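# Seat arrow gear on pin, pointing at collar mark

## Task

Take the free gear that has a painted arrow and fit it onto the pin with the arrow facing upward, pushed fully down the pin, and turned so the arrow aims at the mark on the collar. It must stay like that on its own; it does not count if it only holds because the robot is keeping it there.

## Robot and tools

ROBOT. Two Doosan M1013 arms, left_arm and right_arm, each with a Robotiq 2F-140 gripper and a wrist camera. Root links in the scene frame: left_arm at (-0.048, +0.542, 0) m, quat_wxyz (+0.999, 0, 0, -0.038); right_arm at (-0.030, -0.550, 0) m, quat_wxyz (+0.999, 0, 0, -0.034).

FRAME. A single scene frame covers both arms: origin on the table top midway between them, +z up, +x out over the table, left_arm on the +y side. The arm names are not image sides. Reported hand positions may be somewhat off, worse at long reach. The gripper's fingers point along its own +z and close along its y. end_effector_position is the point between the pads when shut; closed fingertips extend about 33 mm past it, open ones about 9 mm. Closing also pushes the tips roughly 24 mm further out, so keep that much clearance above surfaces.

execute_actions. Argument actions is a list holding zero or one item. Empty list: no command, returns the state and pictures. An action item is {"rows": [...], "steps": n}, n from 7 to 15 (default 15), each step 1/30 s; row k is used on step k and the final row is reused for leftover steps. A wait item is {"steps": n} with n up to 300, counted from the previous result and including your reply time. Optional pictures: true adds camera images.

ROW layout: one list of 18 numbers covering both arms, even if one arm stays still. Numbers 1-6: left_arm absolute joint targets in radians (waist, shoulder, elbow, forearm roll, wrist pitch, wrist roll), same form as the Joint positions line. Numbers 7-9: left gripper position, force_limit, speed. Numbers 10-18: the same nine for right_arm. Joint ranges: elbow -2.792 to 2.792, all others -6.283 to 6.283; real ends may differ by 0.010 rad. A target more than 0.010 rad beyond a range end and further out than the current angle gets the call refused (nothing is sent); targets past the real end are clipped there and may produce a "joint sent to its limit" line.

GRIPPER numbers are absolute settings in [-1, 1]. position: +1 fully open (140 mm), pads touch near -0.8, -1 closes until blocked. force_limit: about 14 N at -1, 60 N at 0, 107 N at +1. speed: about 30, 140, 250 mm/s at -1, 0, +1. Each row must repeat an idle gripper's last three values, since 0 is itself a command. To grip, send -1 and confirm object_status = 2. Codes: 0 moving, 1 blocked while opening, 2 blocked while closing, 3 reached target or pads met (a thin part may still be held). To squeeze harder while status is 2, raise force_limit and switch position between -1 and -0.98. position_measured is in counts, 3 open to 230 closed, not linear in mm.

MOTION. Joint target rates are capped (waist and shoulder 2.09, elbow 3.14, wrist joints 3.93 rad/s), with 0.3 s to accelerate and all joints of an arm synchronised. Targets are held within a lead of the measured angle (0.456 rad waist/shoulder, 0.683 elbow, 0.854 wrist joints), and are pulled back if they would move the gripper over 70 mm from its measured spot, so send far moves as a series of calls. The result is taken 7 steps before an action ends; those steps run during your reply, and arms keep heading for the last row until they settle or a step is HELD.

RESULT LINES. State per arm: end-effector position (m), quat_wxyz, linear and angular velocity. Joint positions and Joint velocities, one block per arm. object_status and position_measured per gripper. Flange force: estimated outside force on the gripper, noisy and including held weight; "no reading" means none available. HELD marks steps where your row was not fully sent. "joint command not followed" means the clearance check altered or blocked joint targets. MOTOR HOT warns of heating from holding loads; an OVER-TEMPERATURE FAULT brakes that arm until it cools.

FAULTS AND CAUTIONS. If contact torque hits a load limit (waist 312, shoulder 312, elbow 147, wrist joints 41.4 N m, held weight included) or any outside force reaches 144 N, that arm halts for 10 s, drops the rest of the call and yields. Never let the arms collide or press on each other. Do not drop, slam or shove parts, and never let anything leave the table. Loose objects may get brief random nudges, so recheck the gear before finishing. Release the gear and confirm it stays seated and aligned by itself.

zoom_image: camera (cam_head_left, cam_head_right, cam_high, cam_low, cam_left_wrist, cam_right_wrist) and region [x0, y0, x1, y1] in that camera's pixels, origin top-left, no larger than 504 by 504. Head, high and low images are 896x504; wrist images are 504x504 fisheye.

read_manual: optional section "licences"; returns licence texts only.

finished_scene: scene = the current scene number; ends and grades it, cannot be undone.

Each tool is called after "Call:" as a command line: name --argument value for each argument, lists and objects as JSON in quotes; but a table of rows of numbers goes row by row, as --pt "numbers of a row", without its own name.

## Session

Call:
execute_actions --actions '[]'

Scene clock: 0.00 s of 4200.00 s.
left_arm: end_effector_position=(+0.6008, +0.4933, +0.3218) position_measured=3 object_status=3 end_effector_quat_wxyz=(+0.000, +0.999, -0.038, +0.000) end_effector_velocity=(+0.000, +0.001, +0.001) end_effector_angular_velocity=(+0.002, -0.000, +0.000) | right_arm: end_effector_position=(+0.3509, +0.3094, +0.2200) position_measured=3 object_status=3 end_effector_quat_wxyz=(-0.032, +0.081, +0.980, -0.181) end_effector_velocity=(-0.001, -0.000, -0.001) end_effector_angular_velocity=(-0.002, +0.001, +0.001)
Joint positions: left_arm=[-0.052  0.164  1.604 -0.     1.373  1.518] | right_arm=[ 1.207  0.936  0.617 -0.067  1.952 -0.28 ]
Joint velocities: left_arm=[ 0.001 -0.    -0.001  0.002  0.001  0.   ] | right_arm=[ 0.001  0.     0.001 -0.     0.001 -0.   ]
Flange force (N, the push that the arm receives, along the gripper's own x y z axes): no reading

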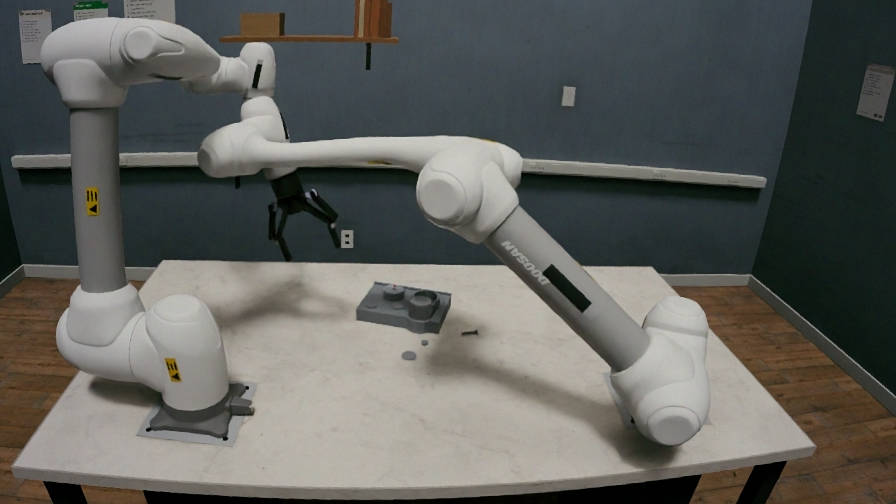

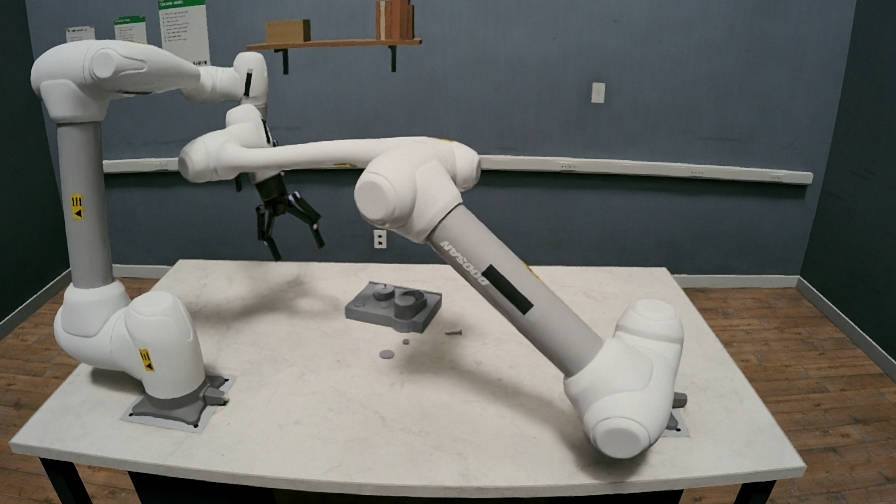

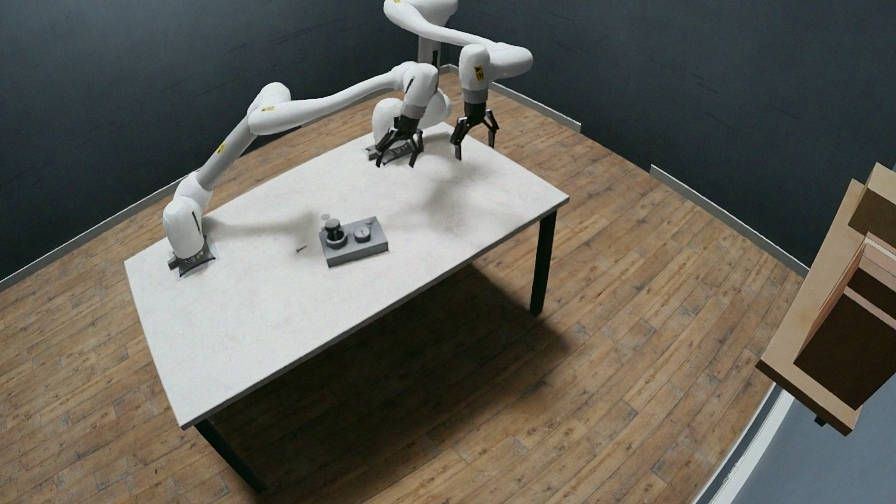

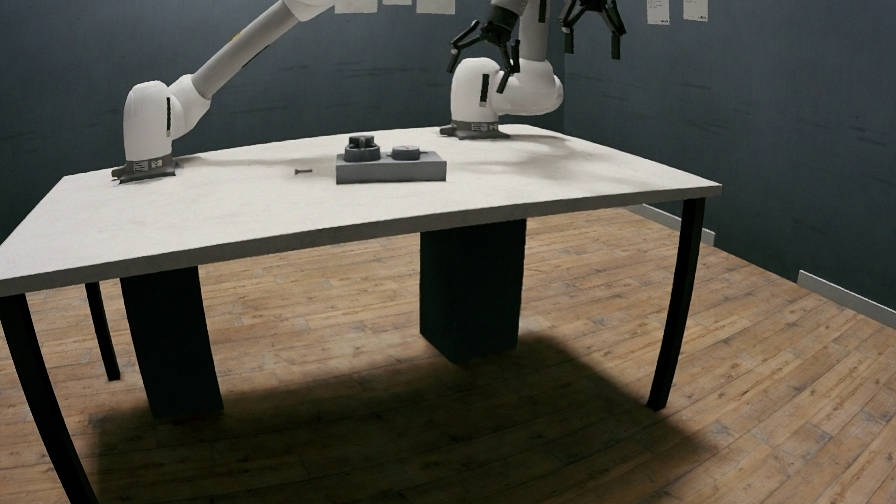

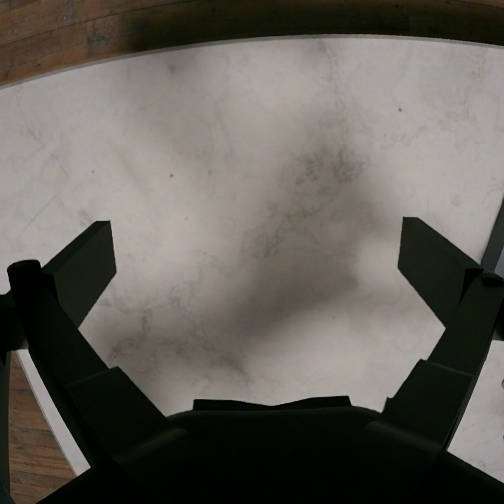

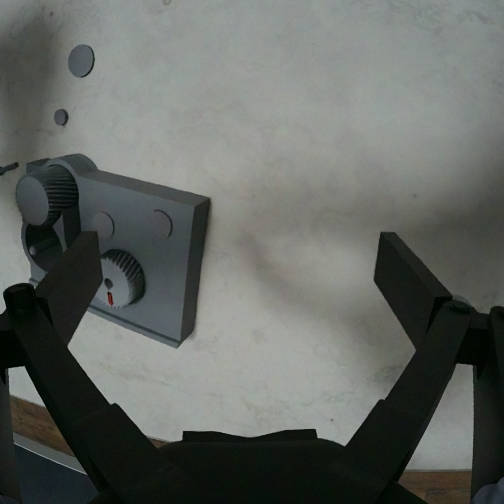

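Call:
execute_actions --actions '[{"rows":[[-0.052,0.164,1.604,0,1.373,1.518,1,0,0,1.207,0.4,1.5,0,1.4,-0.28,1,0,0]]}]'

Call:
execute_actions --actions '[{"steps":14}]'

Call:
execute_actions --actions '[{"rows":[[-0.052,0.164,1.604,0,1.373,0.706,1,0,0,0,0.165,1.604,0,1.372,-0.28,1,0,0]]}]'

Call:
execute_actions --actions '[{"steps":35}]'

Call:
execute_actions --actions '[{"rows":[[-0.7885,0.1949,1.7005,0,1.2462,0.706,1,0,0,0,0.165,1.604,0,1.372,-0.28,1,0,0]]}]'

Call:
execute_actions --actions '[{"steps":30}]' --pictures true

Scene clock: 0.83 s of 4200.00 s.
left_arm: end_effector_position=(+0.6010, +0.4934, +0.3221) position_measured=3 object_status=3 end_effector_quat_wxyz=(+0.000, +0.999, -0.038, +0.000) end_effector_velocity=(+0.001, +0.001, +0.002) end_effector_angular_velocity=(+0.002, -0.003, -0.001) | right_arm: end_effector_position=(+0.3278, +0.2763, +0.2412) position_measured=3 object_status=3 end_effector_quat_wxyz=(-0.023, +0.076, +0.989, -0.122) end_effector_velocity=(-0.203, -0.334, +0.109) end_effector_angular_velocity=(+0.549, -0.087, +0.037)
Joint positions: left_arm=[-0.052  0.164  1.604 -0.     1.373  1.518] | right_arm=[ 1.207  0.753  0.893 -0.042  1.742 -0.28 ]
Joint velocities: left_arm=[ 0.    -0.001 -0.002  0.003  0.001  0.001] | right_arm=[-0.    -1.183  1.805  0.147 -1.158 -0.   ]
Flange force (N, the push that the arm receives, along the gripper's own x y z axes): left_arm=[2.8 5.1 1.6] | right_arm=[3.4 -8.7 -2.1]
Steps of this call (steps 1 to 17: nothing new was sent; steps 18 to 25: the first 8 steps of this action). Readings (joint positions | what the end effector reports):
18: left_arm=[-0.052 0.164 1.604 -0.000 1.373 1.518] | right_arm=[1.207 0.936 0.617 -0.067 1.952 -0.280] | left_arm position_measured=3 object_status=3 | right_arm position_measured=3 object_status=3
19: left_arm=[-0.052 0.164 1.604 -0.000 1.373 1.518] | right_arm=[1.207 0.932 0.624 -0.067 1.946 -0.280] | left_arm position_measured=3 object_status=3 | right_arm position_measured=3 object_status=3
21: left_arm=[-0.052 0.164 1.604 -0.000 1.373 1.518] | right_arm=[1.207 0.900 0.671 -0.062 1.908 -0.280] | left_arm position_measured=3 object_status=3 | right_arm position_measured=3 object_status=3
25: the state above

Scene clock: 1.30 s of 4200.00 s.
left_arm: end_effector_position=(+0.6010, +0.4934, +0.3221) position_measured=3 object_status=3 end_effector_quat_wxyz=(+0.000, +0.999, -0.038, +0.000) end_effector_velocity=(-0.000, +0.001, -0.002) end_effector_angular_velocity=(+0.002, +0.004, +0.001) | right_arm: end_effector_position=(+0.2394, +0.1167, +0.2147) position_measured=3 object_status=3 end_effector_quat_wxyz=(-0.028, +0.076, +0.994, -0.074) end_effector_velocity=(-0.011, -0.018, -0.004) end_effector_angular_velocity=(+0.017, -0.001, -0.002)
Joint positions: left_arm=[-0.052  0.164  1.604 -0.     1.373  1.518] | right_arm=[ 1.207  0.401  1.499 -0.     1.401 -0.28 ]
Joint velocities: left_arm=[ 0.001  0.002  0.001  0.001  0.001 -0.   ] | right_arm=[ 0.    -0.039  0.063  0.007 -0.04  -0.   ]
Flange force (N, the push that the arm receives, along the gripper's own x y z axes): left_arm=[1.9 4.1 1.5] | right_arm=[-3.1 7.3 -1.7]
Kept back: nothing.
Steps of this call (steps 1 to 7: the last 7 steps of your previous action; steps 8 to 14: the robot went on to your last target). Readings (joint positions | what the end effector reports):
1: left_arm=[-0.052 0.164 1.604 -0.000 1.373 1.518] | right_arm=[1.207 0.716 0.952 -0.037 1.707 -0.280] | left_arm position_measured=3 object_status=3 | right_arm position_measured=3 object_status=3
2: left_arm=[-0.052 0.164 1.604 -0.000 1.373 1.518] | right_arm=[1.207 0.684 1.008 -0.034 1.676 -0.280] | left_arm position_measured=3 object_status=3 | right_arm position_measured=3 object_status=3
4: left_arm=[-0.052 0.164 1.604 -0.000 1.373 1.518] | right_arm=[1.207 0.623 1.115 -0.026 1.616 -0.280] | left_arm position_measured=3 object_status=3 | right_arm position_measured=3 object_status=3
8: left_arm=[-0.052 0.164 1.604 -0.000 1.373 1.518] | right_arm=[1.207 0.508 1.313 -0.013 1.505 -0.280] | left_arm position_measured=3 object_status=3 | right_arm position_measured=3 object_status=3
14: the state above

Scene clock: 1.57 s of 4200.00 s.
left_arm: end_effector_position=(+0.6010, +0.4934, +0.3221) position_measured=3 object_status=3 end_effector_quat_wxyz=(+0.000, +0.990, +0.142, +0.000) end_effector_velocity=(+0.000, -0.002, -0.000) end_effector_angular_velocity=(-0.001, +0.000, +2.996) | right_arm: end_effector_position=(+0.3176, +0.0601, +0.2459) position_measured=3 object_status=3 end_effector_quat_wxyz=(-0.024, +0.143, +0.988, -0.052) end_effector_velocity=(+0.400, -0.320, +0.142) end_effector_angular_velocity=(+0.170, -0.108, -0.725)
Joint positions: left_arm=[-0.052  0.164  1.604  0.     1.373  1.157] | right_arm=[ 1.072  0.336  1.528  0.     1.392 -0.28 ]
Joint velocities: left_arm=[-0.003  0.    -0.     0.     0.    -2.999] | right_arm=[-0.725 -0.297  0.13  -0.    -0.035 -0.   ]
Flange force (N, the push that the arm receives, along the gripper's own x y z axes): left_arm=[0.5 6.7 1.2] | right_arm=[1.6 -0.5 -1.3]
Steps of this call (steps 1 to 8: the first 8 steps of this action). Readings (joint positions | what the end effector reports):
1: left_arm=[-0.052 0.164 1.604 0.000 1.373 1.517] | right_arm=[1.207 0.400 1.499 0.000 1.400 -0.280] | left_arm position_measured=3 object_status=3 | right_arm position_measured=3 object_status=3
2: left_arm=[-0.052 0.164 1.604 0.000 1.373 1.509] | right_arm=[1.202 0.398 1.501 0.000 1.400 -0.280] | left_arm position_measured=3 object_status=3 | right_arm position_measured=3 object_status=3
4: left_arm=[-0.052 0.164 1.604 0.000 1.373 1.449] | right_arm=[1.171 0.382 1.508 0.000 1.398 -0.280] | left_arm position_measured=3 object_status=3 | right_arm position_measured=3 object_status=3
8: the state above

Scene clock: 2.73 s of 4200.00 s.
left_arm: end_effector_position=(+0.6010, +0.4934, +0.3221) position_measured=3 object_status=3 end_effector_quat_wxyz=(+0.000, +0.933, +0.360, +0.000) end_effector_velocity=(+0.000, +0.000, -0.002) end_effector_angular_velocity=(-0.001, +0.001, +0.001) | right_arm: end_effector_position=(+0.6182, -0.4519, +0.3157) position_measured=3 object_status=3 end_effector_quat_wxyz=(-0.003, +0.562, +0.827, -0.003) end_effector_velocity=(+0.057, -0.512, +0.027) end_effector_angular_velocity=(+0.005, -0.046, -0.787)
Joint positions: left_arm=[-0.052  0.164  1.604  0.     1.373  0.706] | right_arm=[ 0.166  0.179  1.598  0.     1.374 -0.28 ]
Joint velocities: left_arm=[ 0.001  0.002  0.001 -0.001 -0.001  0.   ] | right_arm=[-0.787 -0.066  0.029  0.    -0.009 -0.   ]
Flange force (N, the push that the arm receives, along the gripper's own x y z axes): left_arm=[-2.5 5.2 2.0] | right_arm=[-5.2 -2.5 -2.0]
Kept back: nothing.
Steps of this call (steps 1 to 7: the last 7 steps of your previous action; steps 8 to 35: the robot went on to your last target). Readings (joint positions | what the end effector reports):
1: left_arm=[-0.052 0.164 1.604 0.000 1.373 1.055] | right_arm=[1.048 0.326 1.532 0.000 1.391 -0.280] | left_arm position_measured=3 object_status=3 | right_arm position_measured=3 object_status=3
2: left_arm=[-0.052 0.164 1.604 0.000 1.373 0.962] | right_arm=[1.023 0.317 1.536 0.000 1.390 -0.280] | left_arm position_measured=3 object_status=3 | right_arm position_measured=3 object_status=3
4: left_arm=[-0.052 0.164 1.604 0.000 1.373 0.820] | right_arm=[0.973 0.300 1.544 0.000 1.388 -0.280] | left_arm position_measured=3 object_status=3 | right_arm position_measured=3 object_status=3
8: left_arm=[-0.052 0.164 1.604 0.000 1.373 0.708] | right_arm=[0.872 0.271 1.557 0.000 1.385 -0.280] | left_arm position_measured=3 object_status=3 | right_arm position_measured=3 object_status=3
35: the state above

Scene clock: 3.00 s of 4200.00 s.
left_arm: end_effector_position=(+0.5885, +0.4015, +0.3013) position_measured=3 object_status=3 end_effector_quat_wxyz=(+0.000, +0.956, +0.293, +0.000) end_effector_velocity=(-0.107, -0.494, -0.100) end_effector_angular_velocity=(+0.004, +0.005, -0.778) | right_arm: end_effector_position=(+0.6210, -0.5596, +0.3215) position_measured=3 object_status=3 end_effector_quat_wxyz=(+0.000, +0.628, +0.778, +0.000) end_effector_velocity=(-0.003, -0.026, +0.001) end_effector_angular_velocity=(-0.001, -0.000, -0.039)
Joint positions: left_arm=[-0.195  0.173  1.632  0.     1.337  0.706] | right_arm=[ 0.001  0.165  1.604  0.     1.372 -0.28 ]
Joint velocities: left_arm=[-0.777  0.045  0.13   0.002 -0.169  0.001] | right_arm=[-0.039 -0.004  0.004 -0.001 -0.    -0.   ]
Flange force (N, the push that the arm receives, along the gripper's own x y z axes): left_arm=[-1.1 8.7 0.0] | right_arm=[-3.8 3.1 -3.2]
Steps of this call (steps 1 to 8: the first 8 steps of this action). Readings (joint positions | what the end effector reports):
1: left_arm=[-0.052 0.164 1.604 0.000 1.373 0.706] | right_arm=[0.139 0.177 1.599 0.000 1.373 -0.280] | left_arm position_measured=3 object_status=3 | right_arm position_measured=3 object_status=3
2: left_arm=[-0.057 0.164 1.604 0.000 1.372 0.706] | right_arm=[0.113 0.175 1.600 0.000 1.373 -0.280] | left_arm position_measured=3 object_status=3 | right_arm position_measured=3 object_status=3
4: left_arm=[-0.088 0.166 1.611 0.000 1.363 0.706] | right_arm=[0.059 0.170 1.602 0.000 1.373 -0.280] | left_arm position_measured=3 object_status=3 | right_arm position_measured=3 object_status=3
8: the state above

Scene clock: 4.00 s of 4200.00 s.
left_arm: end_effector_position=(+0.4002, +0.0700, +0.2499) position_measured=3 object_status=3 end_effector_quat_wxyz=(-0.000, +1.000, +0.000, +0.000) end_effector_velocity=(+0.000, +0.000, -0.001) end_effector_angular_velocity=(-0.002, +0.001, +0.002) | right_arm: end_effector_position=(+0.6210, -0.5600, +0.3215) position_measured=3 object_status=3 end_effector_quat_wxyz=(+0.000, +0.628, +0.778, +0.000) end_effector_velocity=(-0.000, +0.001, -0.001) end_effector_angular_velocity=(+0.000, +0.001, +0.001)
Joint positions: left_arm=[-0.789  0.195  1.7    0.     1.246  0.706] | right_arm=[-0.     0.165  1.604 -0.     1.372 -0.28 ]
Joint velocities: left_arm=[ 0.001 -0.     0.002 -0.002 -0.002 -0.   ] | right_arm=[0.001 0.    0.001 0.    0.    0.   ]
Flange force (N, the push that the arm receives, along the gripper's own x y z axes): left_arm=[-2.3 6.1 2.6] | right_arm=[-0.4 0.2 -1.8]
Kept back: nothing.
Steps of this call (steps 1 to 7: the last 7 steps of your previous action; steps 8 to 30: the robot went on to your last target). Readings (joint positions | what the end effector reports):
1: left_arm=[-0.221 0.174 1.636 0.000 1.331 0.706] | right_arm=[0.000 0.165 1.604 0.000 1.372 -0.280] | left_arm position_measured=3 object_status=3 | right_arm position_measured=3 object_status=3
2: left_arm=[-0.247 0.176 1.640 0.000 1.326 0.706] | right_arm=[0.000 0.165 1.604 0.000 1.372 -0.280] | left_arm position_measured=3 object_status=3 | right_arm position_measured=3 object_status=3
4: left_arm=[-0.300 0.178 1.647 0.000 1.316 0.706] | right_arm=[0.000 0.165 1.604 0.000 1.372 -0.280] | left_arm position_measured=3 object_status=3 | right_arm position_measured=3 object_status=3
8: left_arm=[-0.406 0.182 1.659 0.000 1.300 0.706] | right_arm=[0.000 0.165 1.604 0.000 1.372 -0.280] | left_arm position_measured=3 object_status=3 | right_arm position_measured=3 object_status=3
30: the state above

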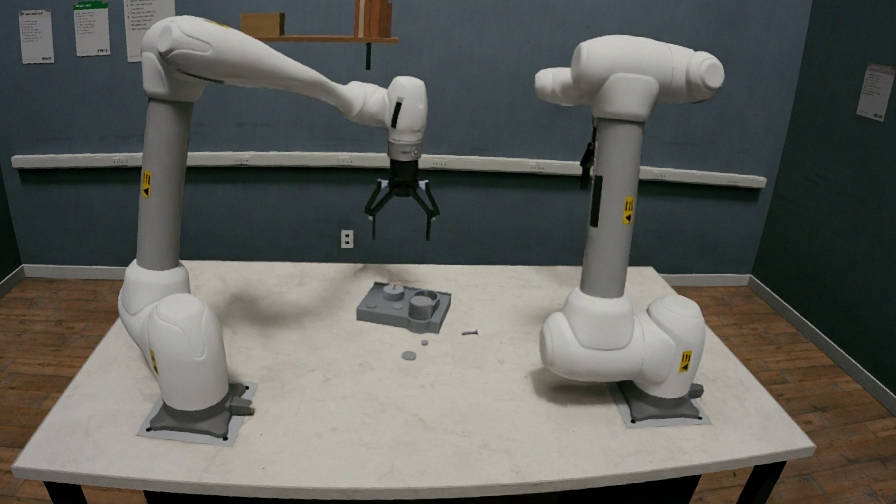

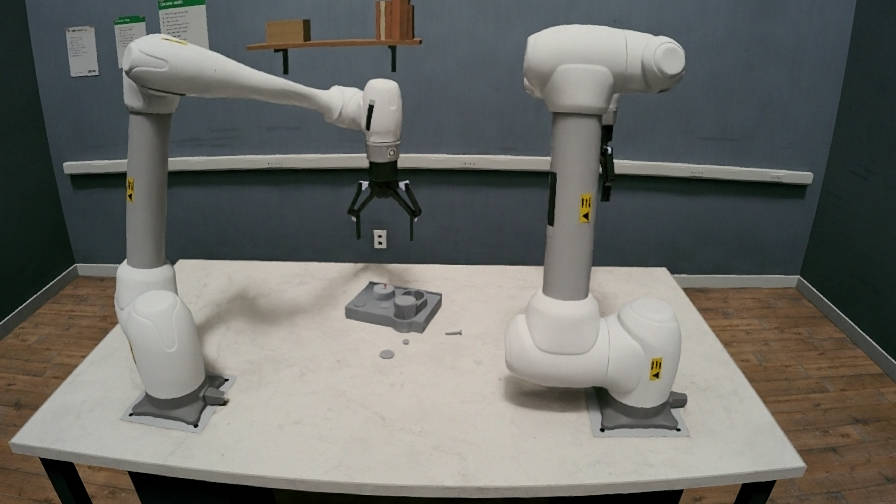

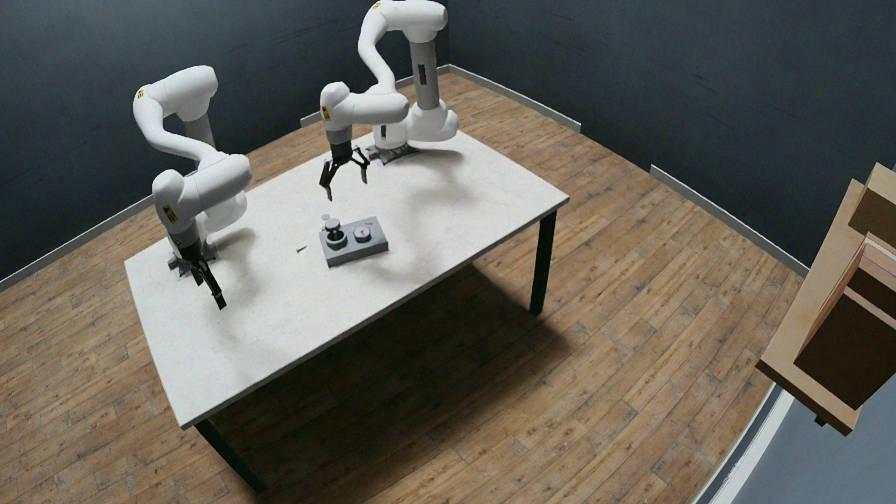

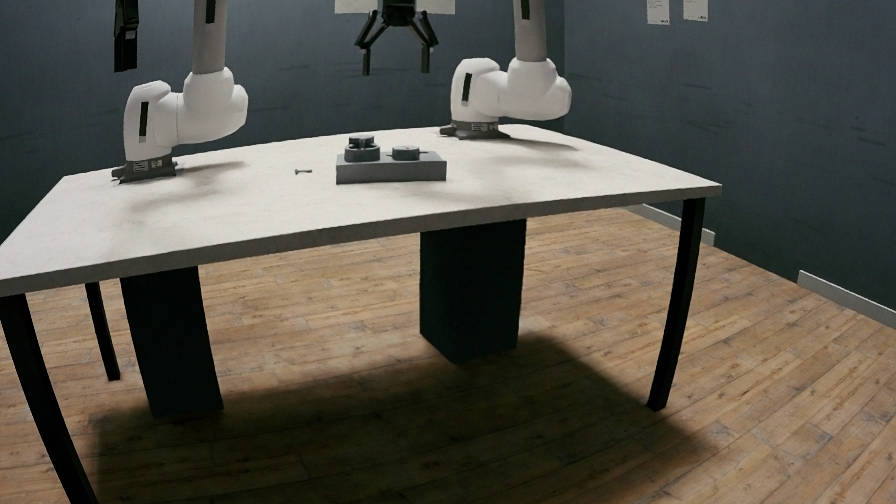

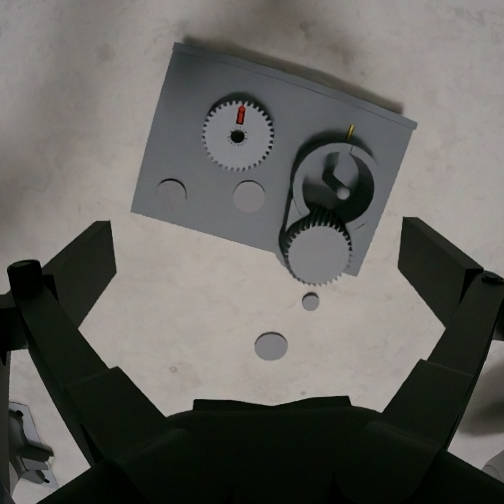

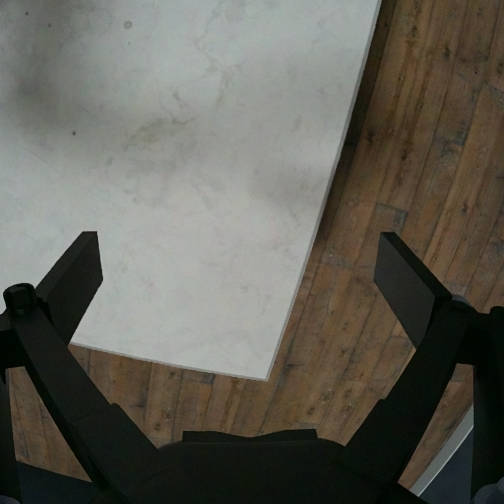

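Call:
execute_actions --actions '[{"rows":[[-0.918,-0.0127,2.2797,0,0.3746,-1.5708,1,0,0,0,0.165,1.604,0,1.372,-0.28,1,0,0]]}]'

Call:
execute_actions --actions '[{"steps":26}]' --pictures true

Call:
zoom_image --camera "cam_left_wrist" --region '[200, 185, 300, 285]'

Scene clock: 4.57 s of 4200.00 s.
left_arm: end_effector_position=(+0.3671, +0.0621, +0.1915) position_measured=3 object_status=3 end_effector_quat_wxyz=(+0.080, +0.985, +0.148, +0.045) end_effector_velocity=(-0.217, -0.020, -0.309) end_effector_angular_velocity=(-1.167, -0.328, +2.156) | right_arm: end_effector_position=(+0.6210, -0.5600, +0.3215) position_measured=3 object_status=3 end_effector_quat_wxyz=(+0.000, +0.628, +0.778, +0.000) end_effector_velocity=(-0.001, -0.001, -0.001) end_effector_angular_velocity=(+0.000, +0.001, -0.001)
Joint positions: left_arm=[-0.836  0.118  1.917 -0.     0.924  0.36 ] | right_arm=[-0.     0.165  1.604 -0.     1.372 -0.28 ]
Joint velocities: left_arm=[-0.291 -0.47   1.292  0.    -1.947 -2.488] | right_arm=[-0.001  0.     0.002  0.    -0.    -0.   ]
Flange force (N, the push that the arm receives, along the gripper's own x y z axes): left_arm=[-4.2 4.4 0.6] | right_arm=[-0.2 -1.2 -1.4]
Steps of this call (steps 1 to 9: the robot went on to your last target; steps 10 to 17: the first 8 steps of this action). Readings (joint positions | what the end effector reports):
10: left_arm=[-0.789 0.195 1.701 0.000 1.246 0.705] | right_arm=[-0.000 0.165 1.604 -0.000 1.372 -0.280] | left_arm position_measured=3 object_status=3 | right_arm position_measured=3 object_status=3
11: left_arm=[-0.790 0.193 1.706 0.000 1.237 0.697] | right_arm=[-0.000 0.165 1.604 -0.000 1.372 -0.280] | left_arm position_measured=3 object_status=3 | right_arm position_measured=3 object_status=3
13: left_arm=[-0.798 0.178 1.747 0.000 1.178 0.637] | right_arm=[-0.000 0.165 1.604 -0.000 1.372 -0.280] | left_arm position_measured=3 object_status=3 | right_arm position_measured=3 object_status=3
17: the state above

Scene clock: 5.43 s of 4200.00 s.
left_arm: end_effector_position=(+0.2977, +0.0744, +0.1221) position_measured=3 object_status=3 end_effector_quat_wxyz=(+0.217, +0.462, +0.852, -0.118) end_effector_velocity=(+0.001, -0.000, +0.001) end_effector_angular_velocity=(-0.001, -0.002, +0.001) | right_arm: end_effector_position=(+0.6210, -0.5600, +0.3215) position_measured=3 object_status=3 end_effector_quat_wxyz=(+0.000, +0.628, +0.778, +0.000) end_effector_velocity=(-0.000, +0.000, -0.000) end_effector_angular_velocity=(+0.000, +0.001, -0.000)
Joint positions: left_arm=[-0.918 -0.013  2.28  -0.     0.375 -1.571] | right_arm=[-0.     0.165  1.604 -0.     1.372 -0.28 ]
Joint velocities: left_arm=[ 0.001 -0.    -0.001  0.002 -0.001 -0.001] | right_arm=[-0.     0.     0.    -0.     0.001  0.   ]
Flange force (N, the push that the arm receives, along the gripper's own x y z axes): left_arm=[-0.9 -5.8 5.1] | right_arm=[1.8 -0.4 -1.5]
Kept back: nothing.
Steps of this call (steps 1 to 7: the last 7 steps of your previous action; steps 8 to 26: the robot went on to your last target). Readings (joint positions | what the end effector reports):
1: left_arm=[-0.846 0.102 1.960 -0.000 0.858 0.272] | right_arm=[-0.000 0.165 1.604 -0.000 1.372 -0.280] | left_arm position_measured=3 object_status=3 | right_arm position_measured=3 object_status=3
2: left_arm=[-0.856 0.087 2.001 -0.000 0.795 0.177] | right_arm=[-0.000 0.165 1.604 -0.000 1.372 -0.280] | left_arm position_measured=3 object_status=3 | right_arm position_measured=3 object_status=3
4: left_arm=[-0.873 0.059 2.080 -0.000 0.676 -0.039] | right_arm=[0.000 0.165 1.604 -0.000 1.372 -0.280] | left_arm position_measured=3 object_status=3 | right_arm position_measured=3 object_status=3
8: left_arm=[-0.899 0.017 2.197 -0.000 0.499 -0.544] | right_arm=[-0.000 0.165 1.604 -0.000 1.372 -0.280] | left_arm position_measured=3 object_status=3 | right_arm position_measured=3 object_status=3
26: the state above

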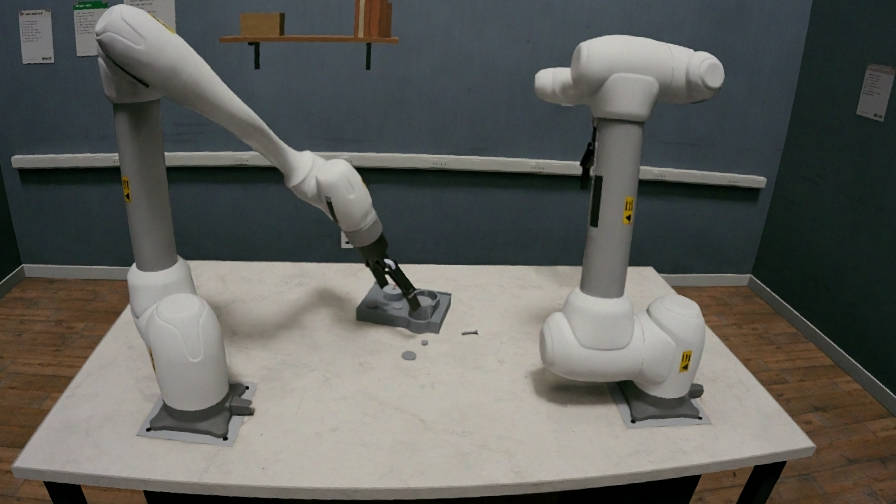

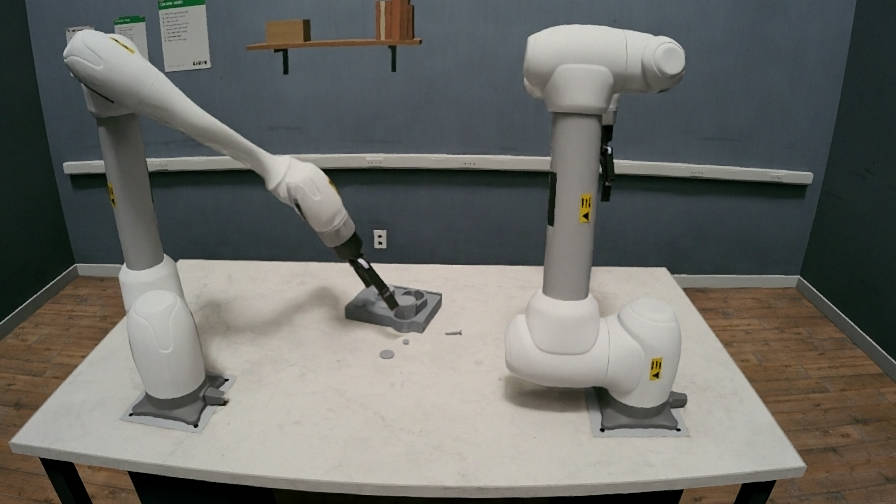

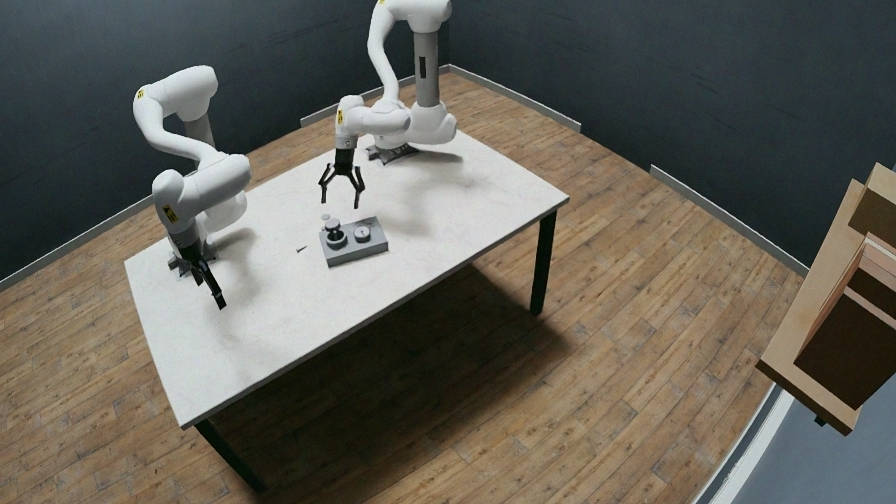

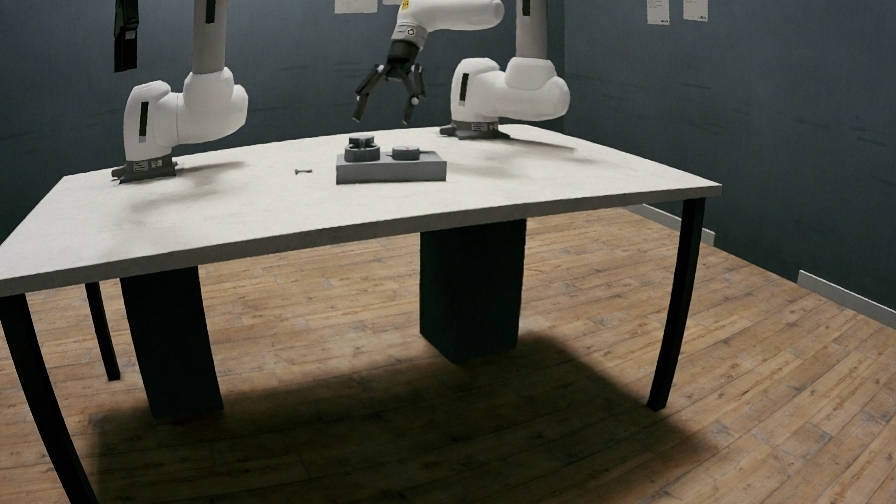

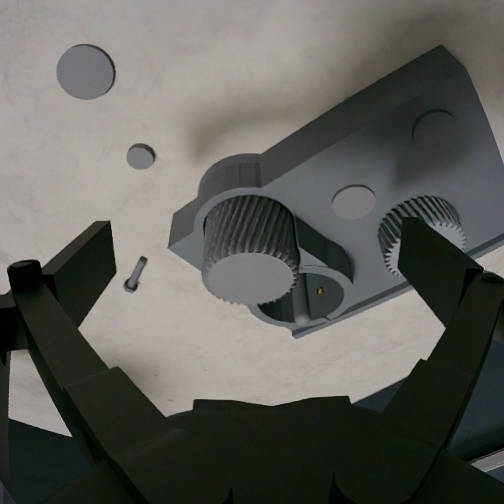

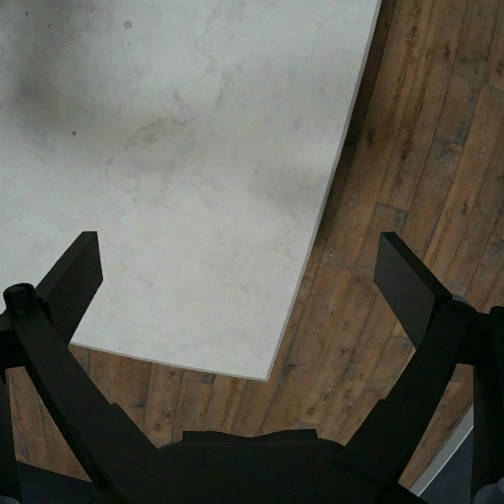

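Region (200, 185, 300, 285) of cam_left_wrist's 504x504 image, scaled by 5.040, with more detail than that image has.

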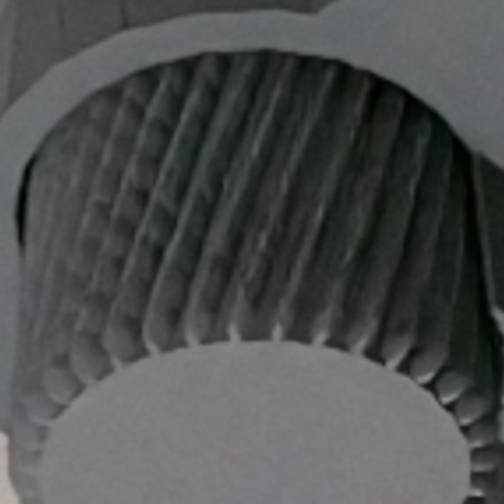

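Call:
execute_actions --actions '[{"rows":[[-0.7325,0.2768,1.7705,0,1.0943,0.4123,1,0,0,0,0.165,1.604,0,1.372,-0.28,1,0,0]],"steps":15}]'

Call:
execute_actions --actions '[{"steps":45}]' --pictures true

Scene clock: 6.90 s of 4200.00 s.
left_arm: end_effector_position=(+0.3541, +0.0687, +0.1318) position_measured=3 object_status=3 end_effector_quat_wxyz=(+0.147, +0.590, +0.793, -0.043) end_effector_velocity=(+0.350, +0.003, +0.078) end_effector_angular_velocity=(+1.463, +0.073, -2.150) | right_arm: end_effector_position=(+0.6210, -0.5600, +0.3215) position_measured=3 object_status=3 end_effector_quat_wxyz=(+0.000, +0.628, +0.778, +0.000) end_effector_velocity=(+0.001, -0.001, +0.000) end_effector_angular_velocity=(-0.001, -0.004, -0.000)
Joint positions: left_arm=[-0.847  0.1    2.082  0.     0.653 -1.214] | right_arm=[-0.     0.165  1.604 -0.     1.372 -0.28 ]
Joint velocities: left_arm=[ 0.453  0.71  -1.241  0.     1.741  2.73 ] | right_arm=[-0.     0.    -0.001 -0.001 -0.003 -0.   ]
Flange force (N, the push that the arm receives, along the gripper's own x y z axes): left_arm=[-7.1 -5.6 4.0] | right_arm=[-0.8 1.4 -1.5]
Steps of this call (steps 1 to 30: the robot went on to your last target; steps 31 to 36: nothing new was sent; steps 37 to 44: the first 8 steps of this action). Readings (joint positions | what the end effector reports):
37: left_arm=[-0.918 -0.013 2.280 -0.000 0.375 -1.571] | right_arm=[-0.000 0.165 1.604 0.000 1.372 -0.280] | left_arm position_measured=3 object_status=3 | right_arm position_measured=3 object_status=3
38: left_arm=[-0.916 -0.010 2.275 -0.000 0.382 -1.562] | right_arm=[-0.000 0.165 1.604 0.000 1.372 -0.280] | left_arm position_measured=3 object_status=3 | right_arm position_measured=3 object_status=3
40: left_arm=[-0.904 0.010 2.239 -0.000 0.432 -1.502] | right_arm=[-0.000 0.165 1.604 -0.000 1.372 -0.280] | left_arm position_measured=3 object_status=3 | right_arm position_measured=3 object_status=3
44: the state above

Scene clock: 8.40 s of 4200.00 s.
left_arm: end_effector_position=(+0.4372, +0.0841, +0.1600) position_measured=3 object_status=3 end_effector_quat_wxyz=(-0.000, +0.985, +0.174, +0.000) end_effector_velocity=(+0.000, -0.001, -0.000) end_effector_angular_velocity=(-0.000, -0.001, -0.001) | right_arm: end_effector_position=(+0.6210, -0.5600, +0.3215) position_measured=3 object_status=3 end_effector_quat_wxyz=(+0.000, +0.628, +0.778, +0.000) end_effector_velocity=(-0.000, -0.000, +0.000) end_effector_angular_velocity=(+0.000, +0.000, -0.001)
Joint positions: left_arm=[-0.733  0.277  1.77   0.     1.094  0.412] | right_arm=[-0.     0.165  1.604  0.     1.372 -0.28 ]
Joint velocities: left_arm=[-0.     0.001 -0.001  0.    -0.001  0.001] | right_arm=[-0.001 -0.    -0.     0.     0.    -0.   ]
Flange force (N, the push that the arm receives, along the gripper's own x y z axes): left_arm=[-3.5 4.6 2.1] | right_arm=[-0.6 -1.4 -1.7]
Kept back: nothing.
Steps of this call (steps 1 to 7: the last 7 steps of your previous action; steps 8 to 45: the robot went on to your last target). Readings (joint positions | what the end effector reports):
1: left_arm=[-0.832 0.123 2.041 0.000 0.711 -1.119] | right_arm=[-0.000 0.165 1.604 -0.000 1.372 -0.280] | left_arm position_measured=3 object_status=3 | right_arm position_measured=3 object_status=3
2: left_arm=[-0.817 0.145 2.002 0.000 0.767 -1.016] | right_arm=[-0.000 0.165 1.604 -0.000 1.372 -0.280] | left_arm position_measured=3 object_status=3 | right_arm position_measured=3 object_status=3
4: left_arm=[-0.791 0.186 1.930 0.000 0.869 -0.782] | right_arm=[-0.000 0.165 1.604 -0.000 1.372 -0.280] | left_arm position_measured=3 object_status=3 | right_arm position_measured=3 object_status=3
8: left_arm=[-0.756 0.240 1.834 0.000 1.004 -0.272] | right_arm=[-0.000 0.165 1.604 -0.000 1.372 -0.280] | left_arm position_measured=3 object_status=3 | right_arm position_measured=3 object_status=3
45: the state above
All arms were judged still, so your last target was given up. Only a new action makes them travel on or press farther. Fingers that are still opening or closing keep moving.

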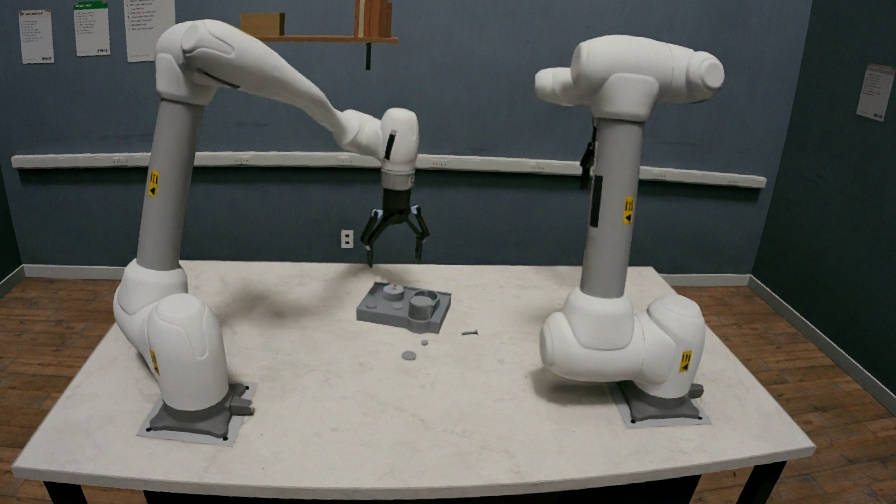

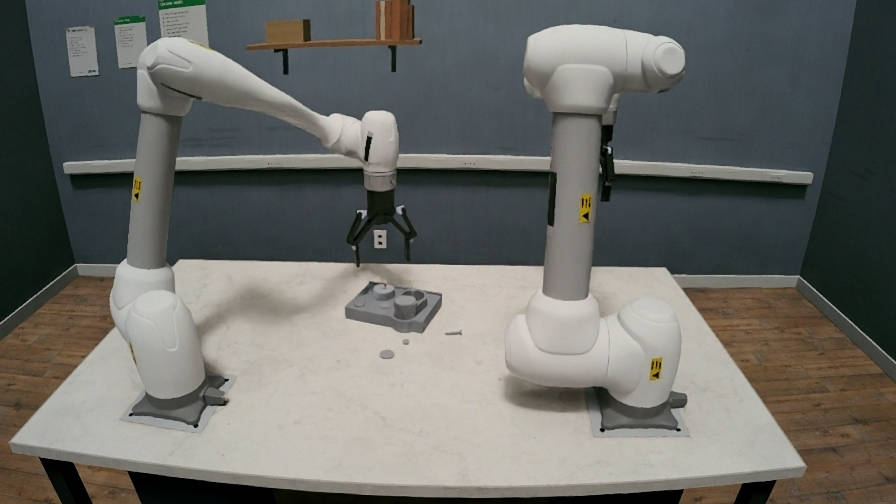

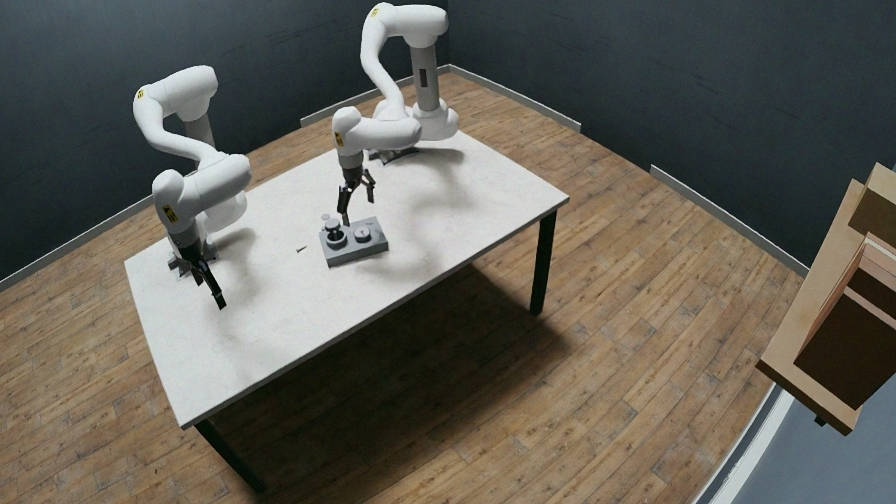

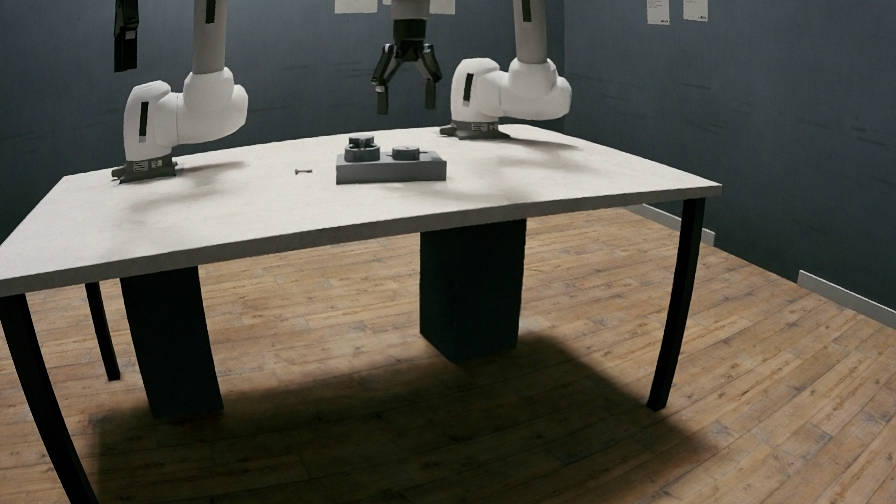

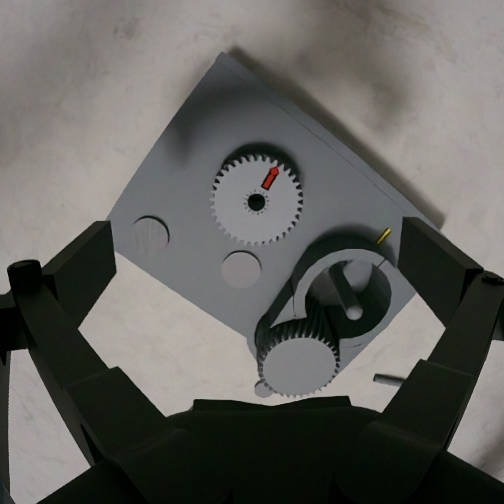

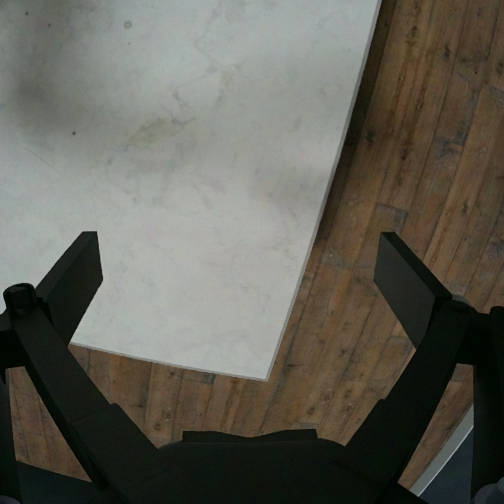

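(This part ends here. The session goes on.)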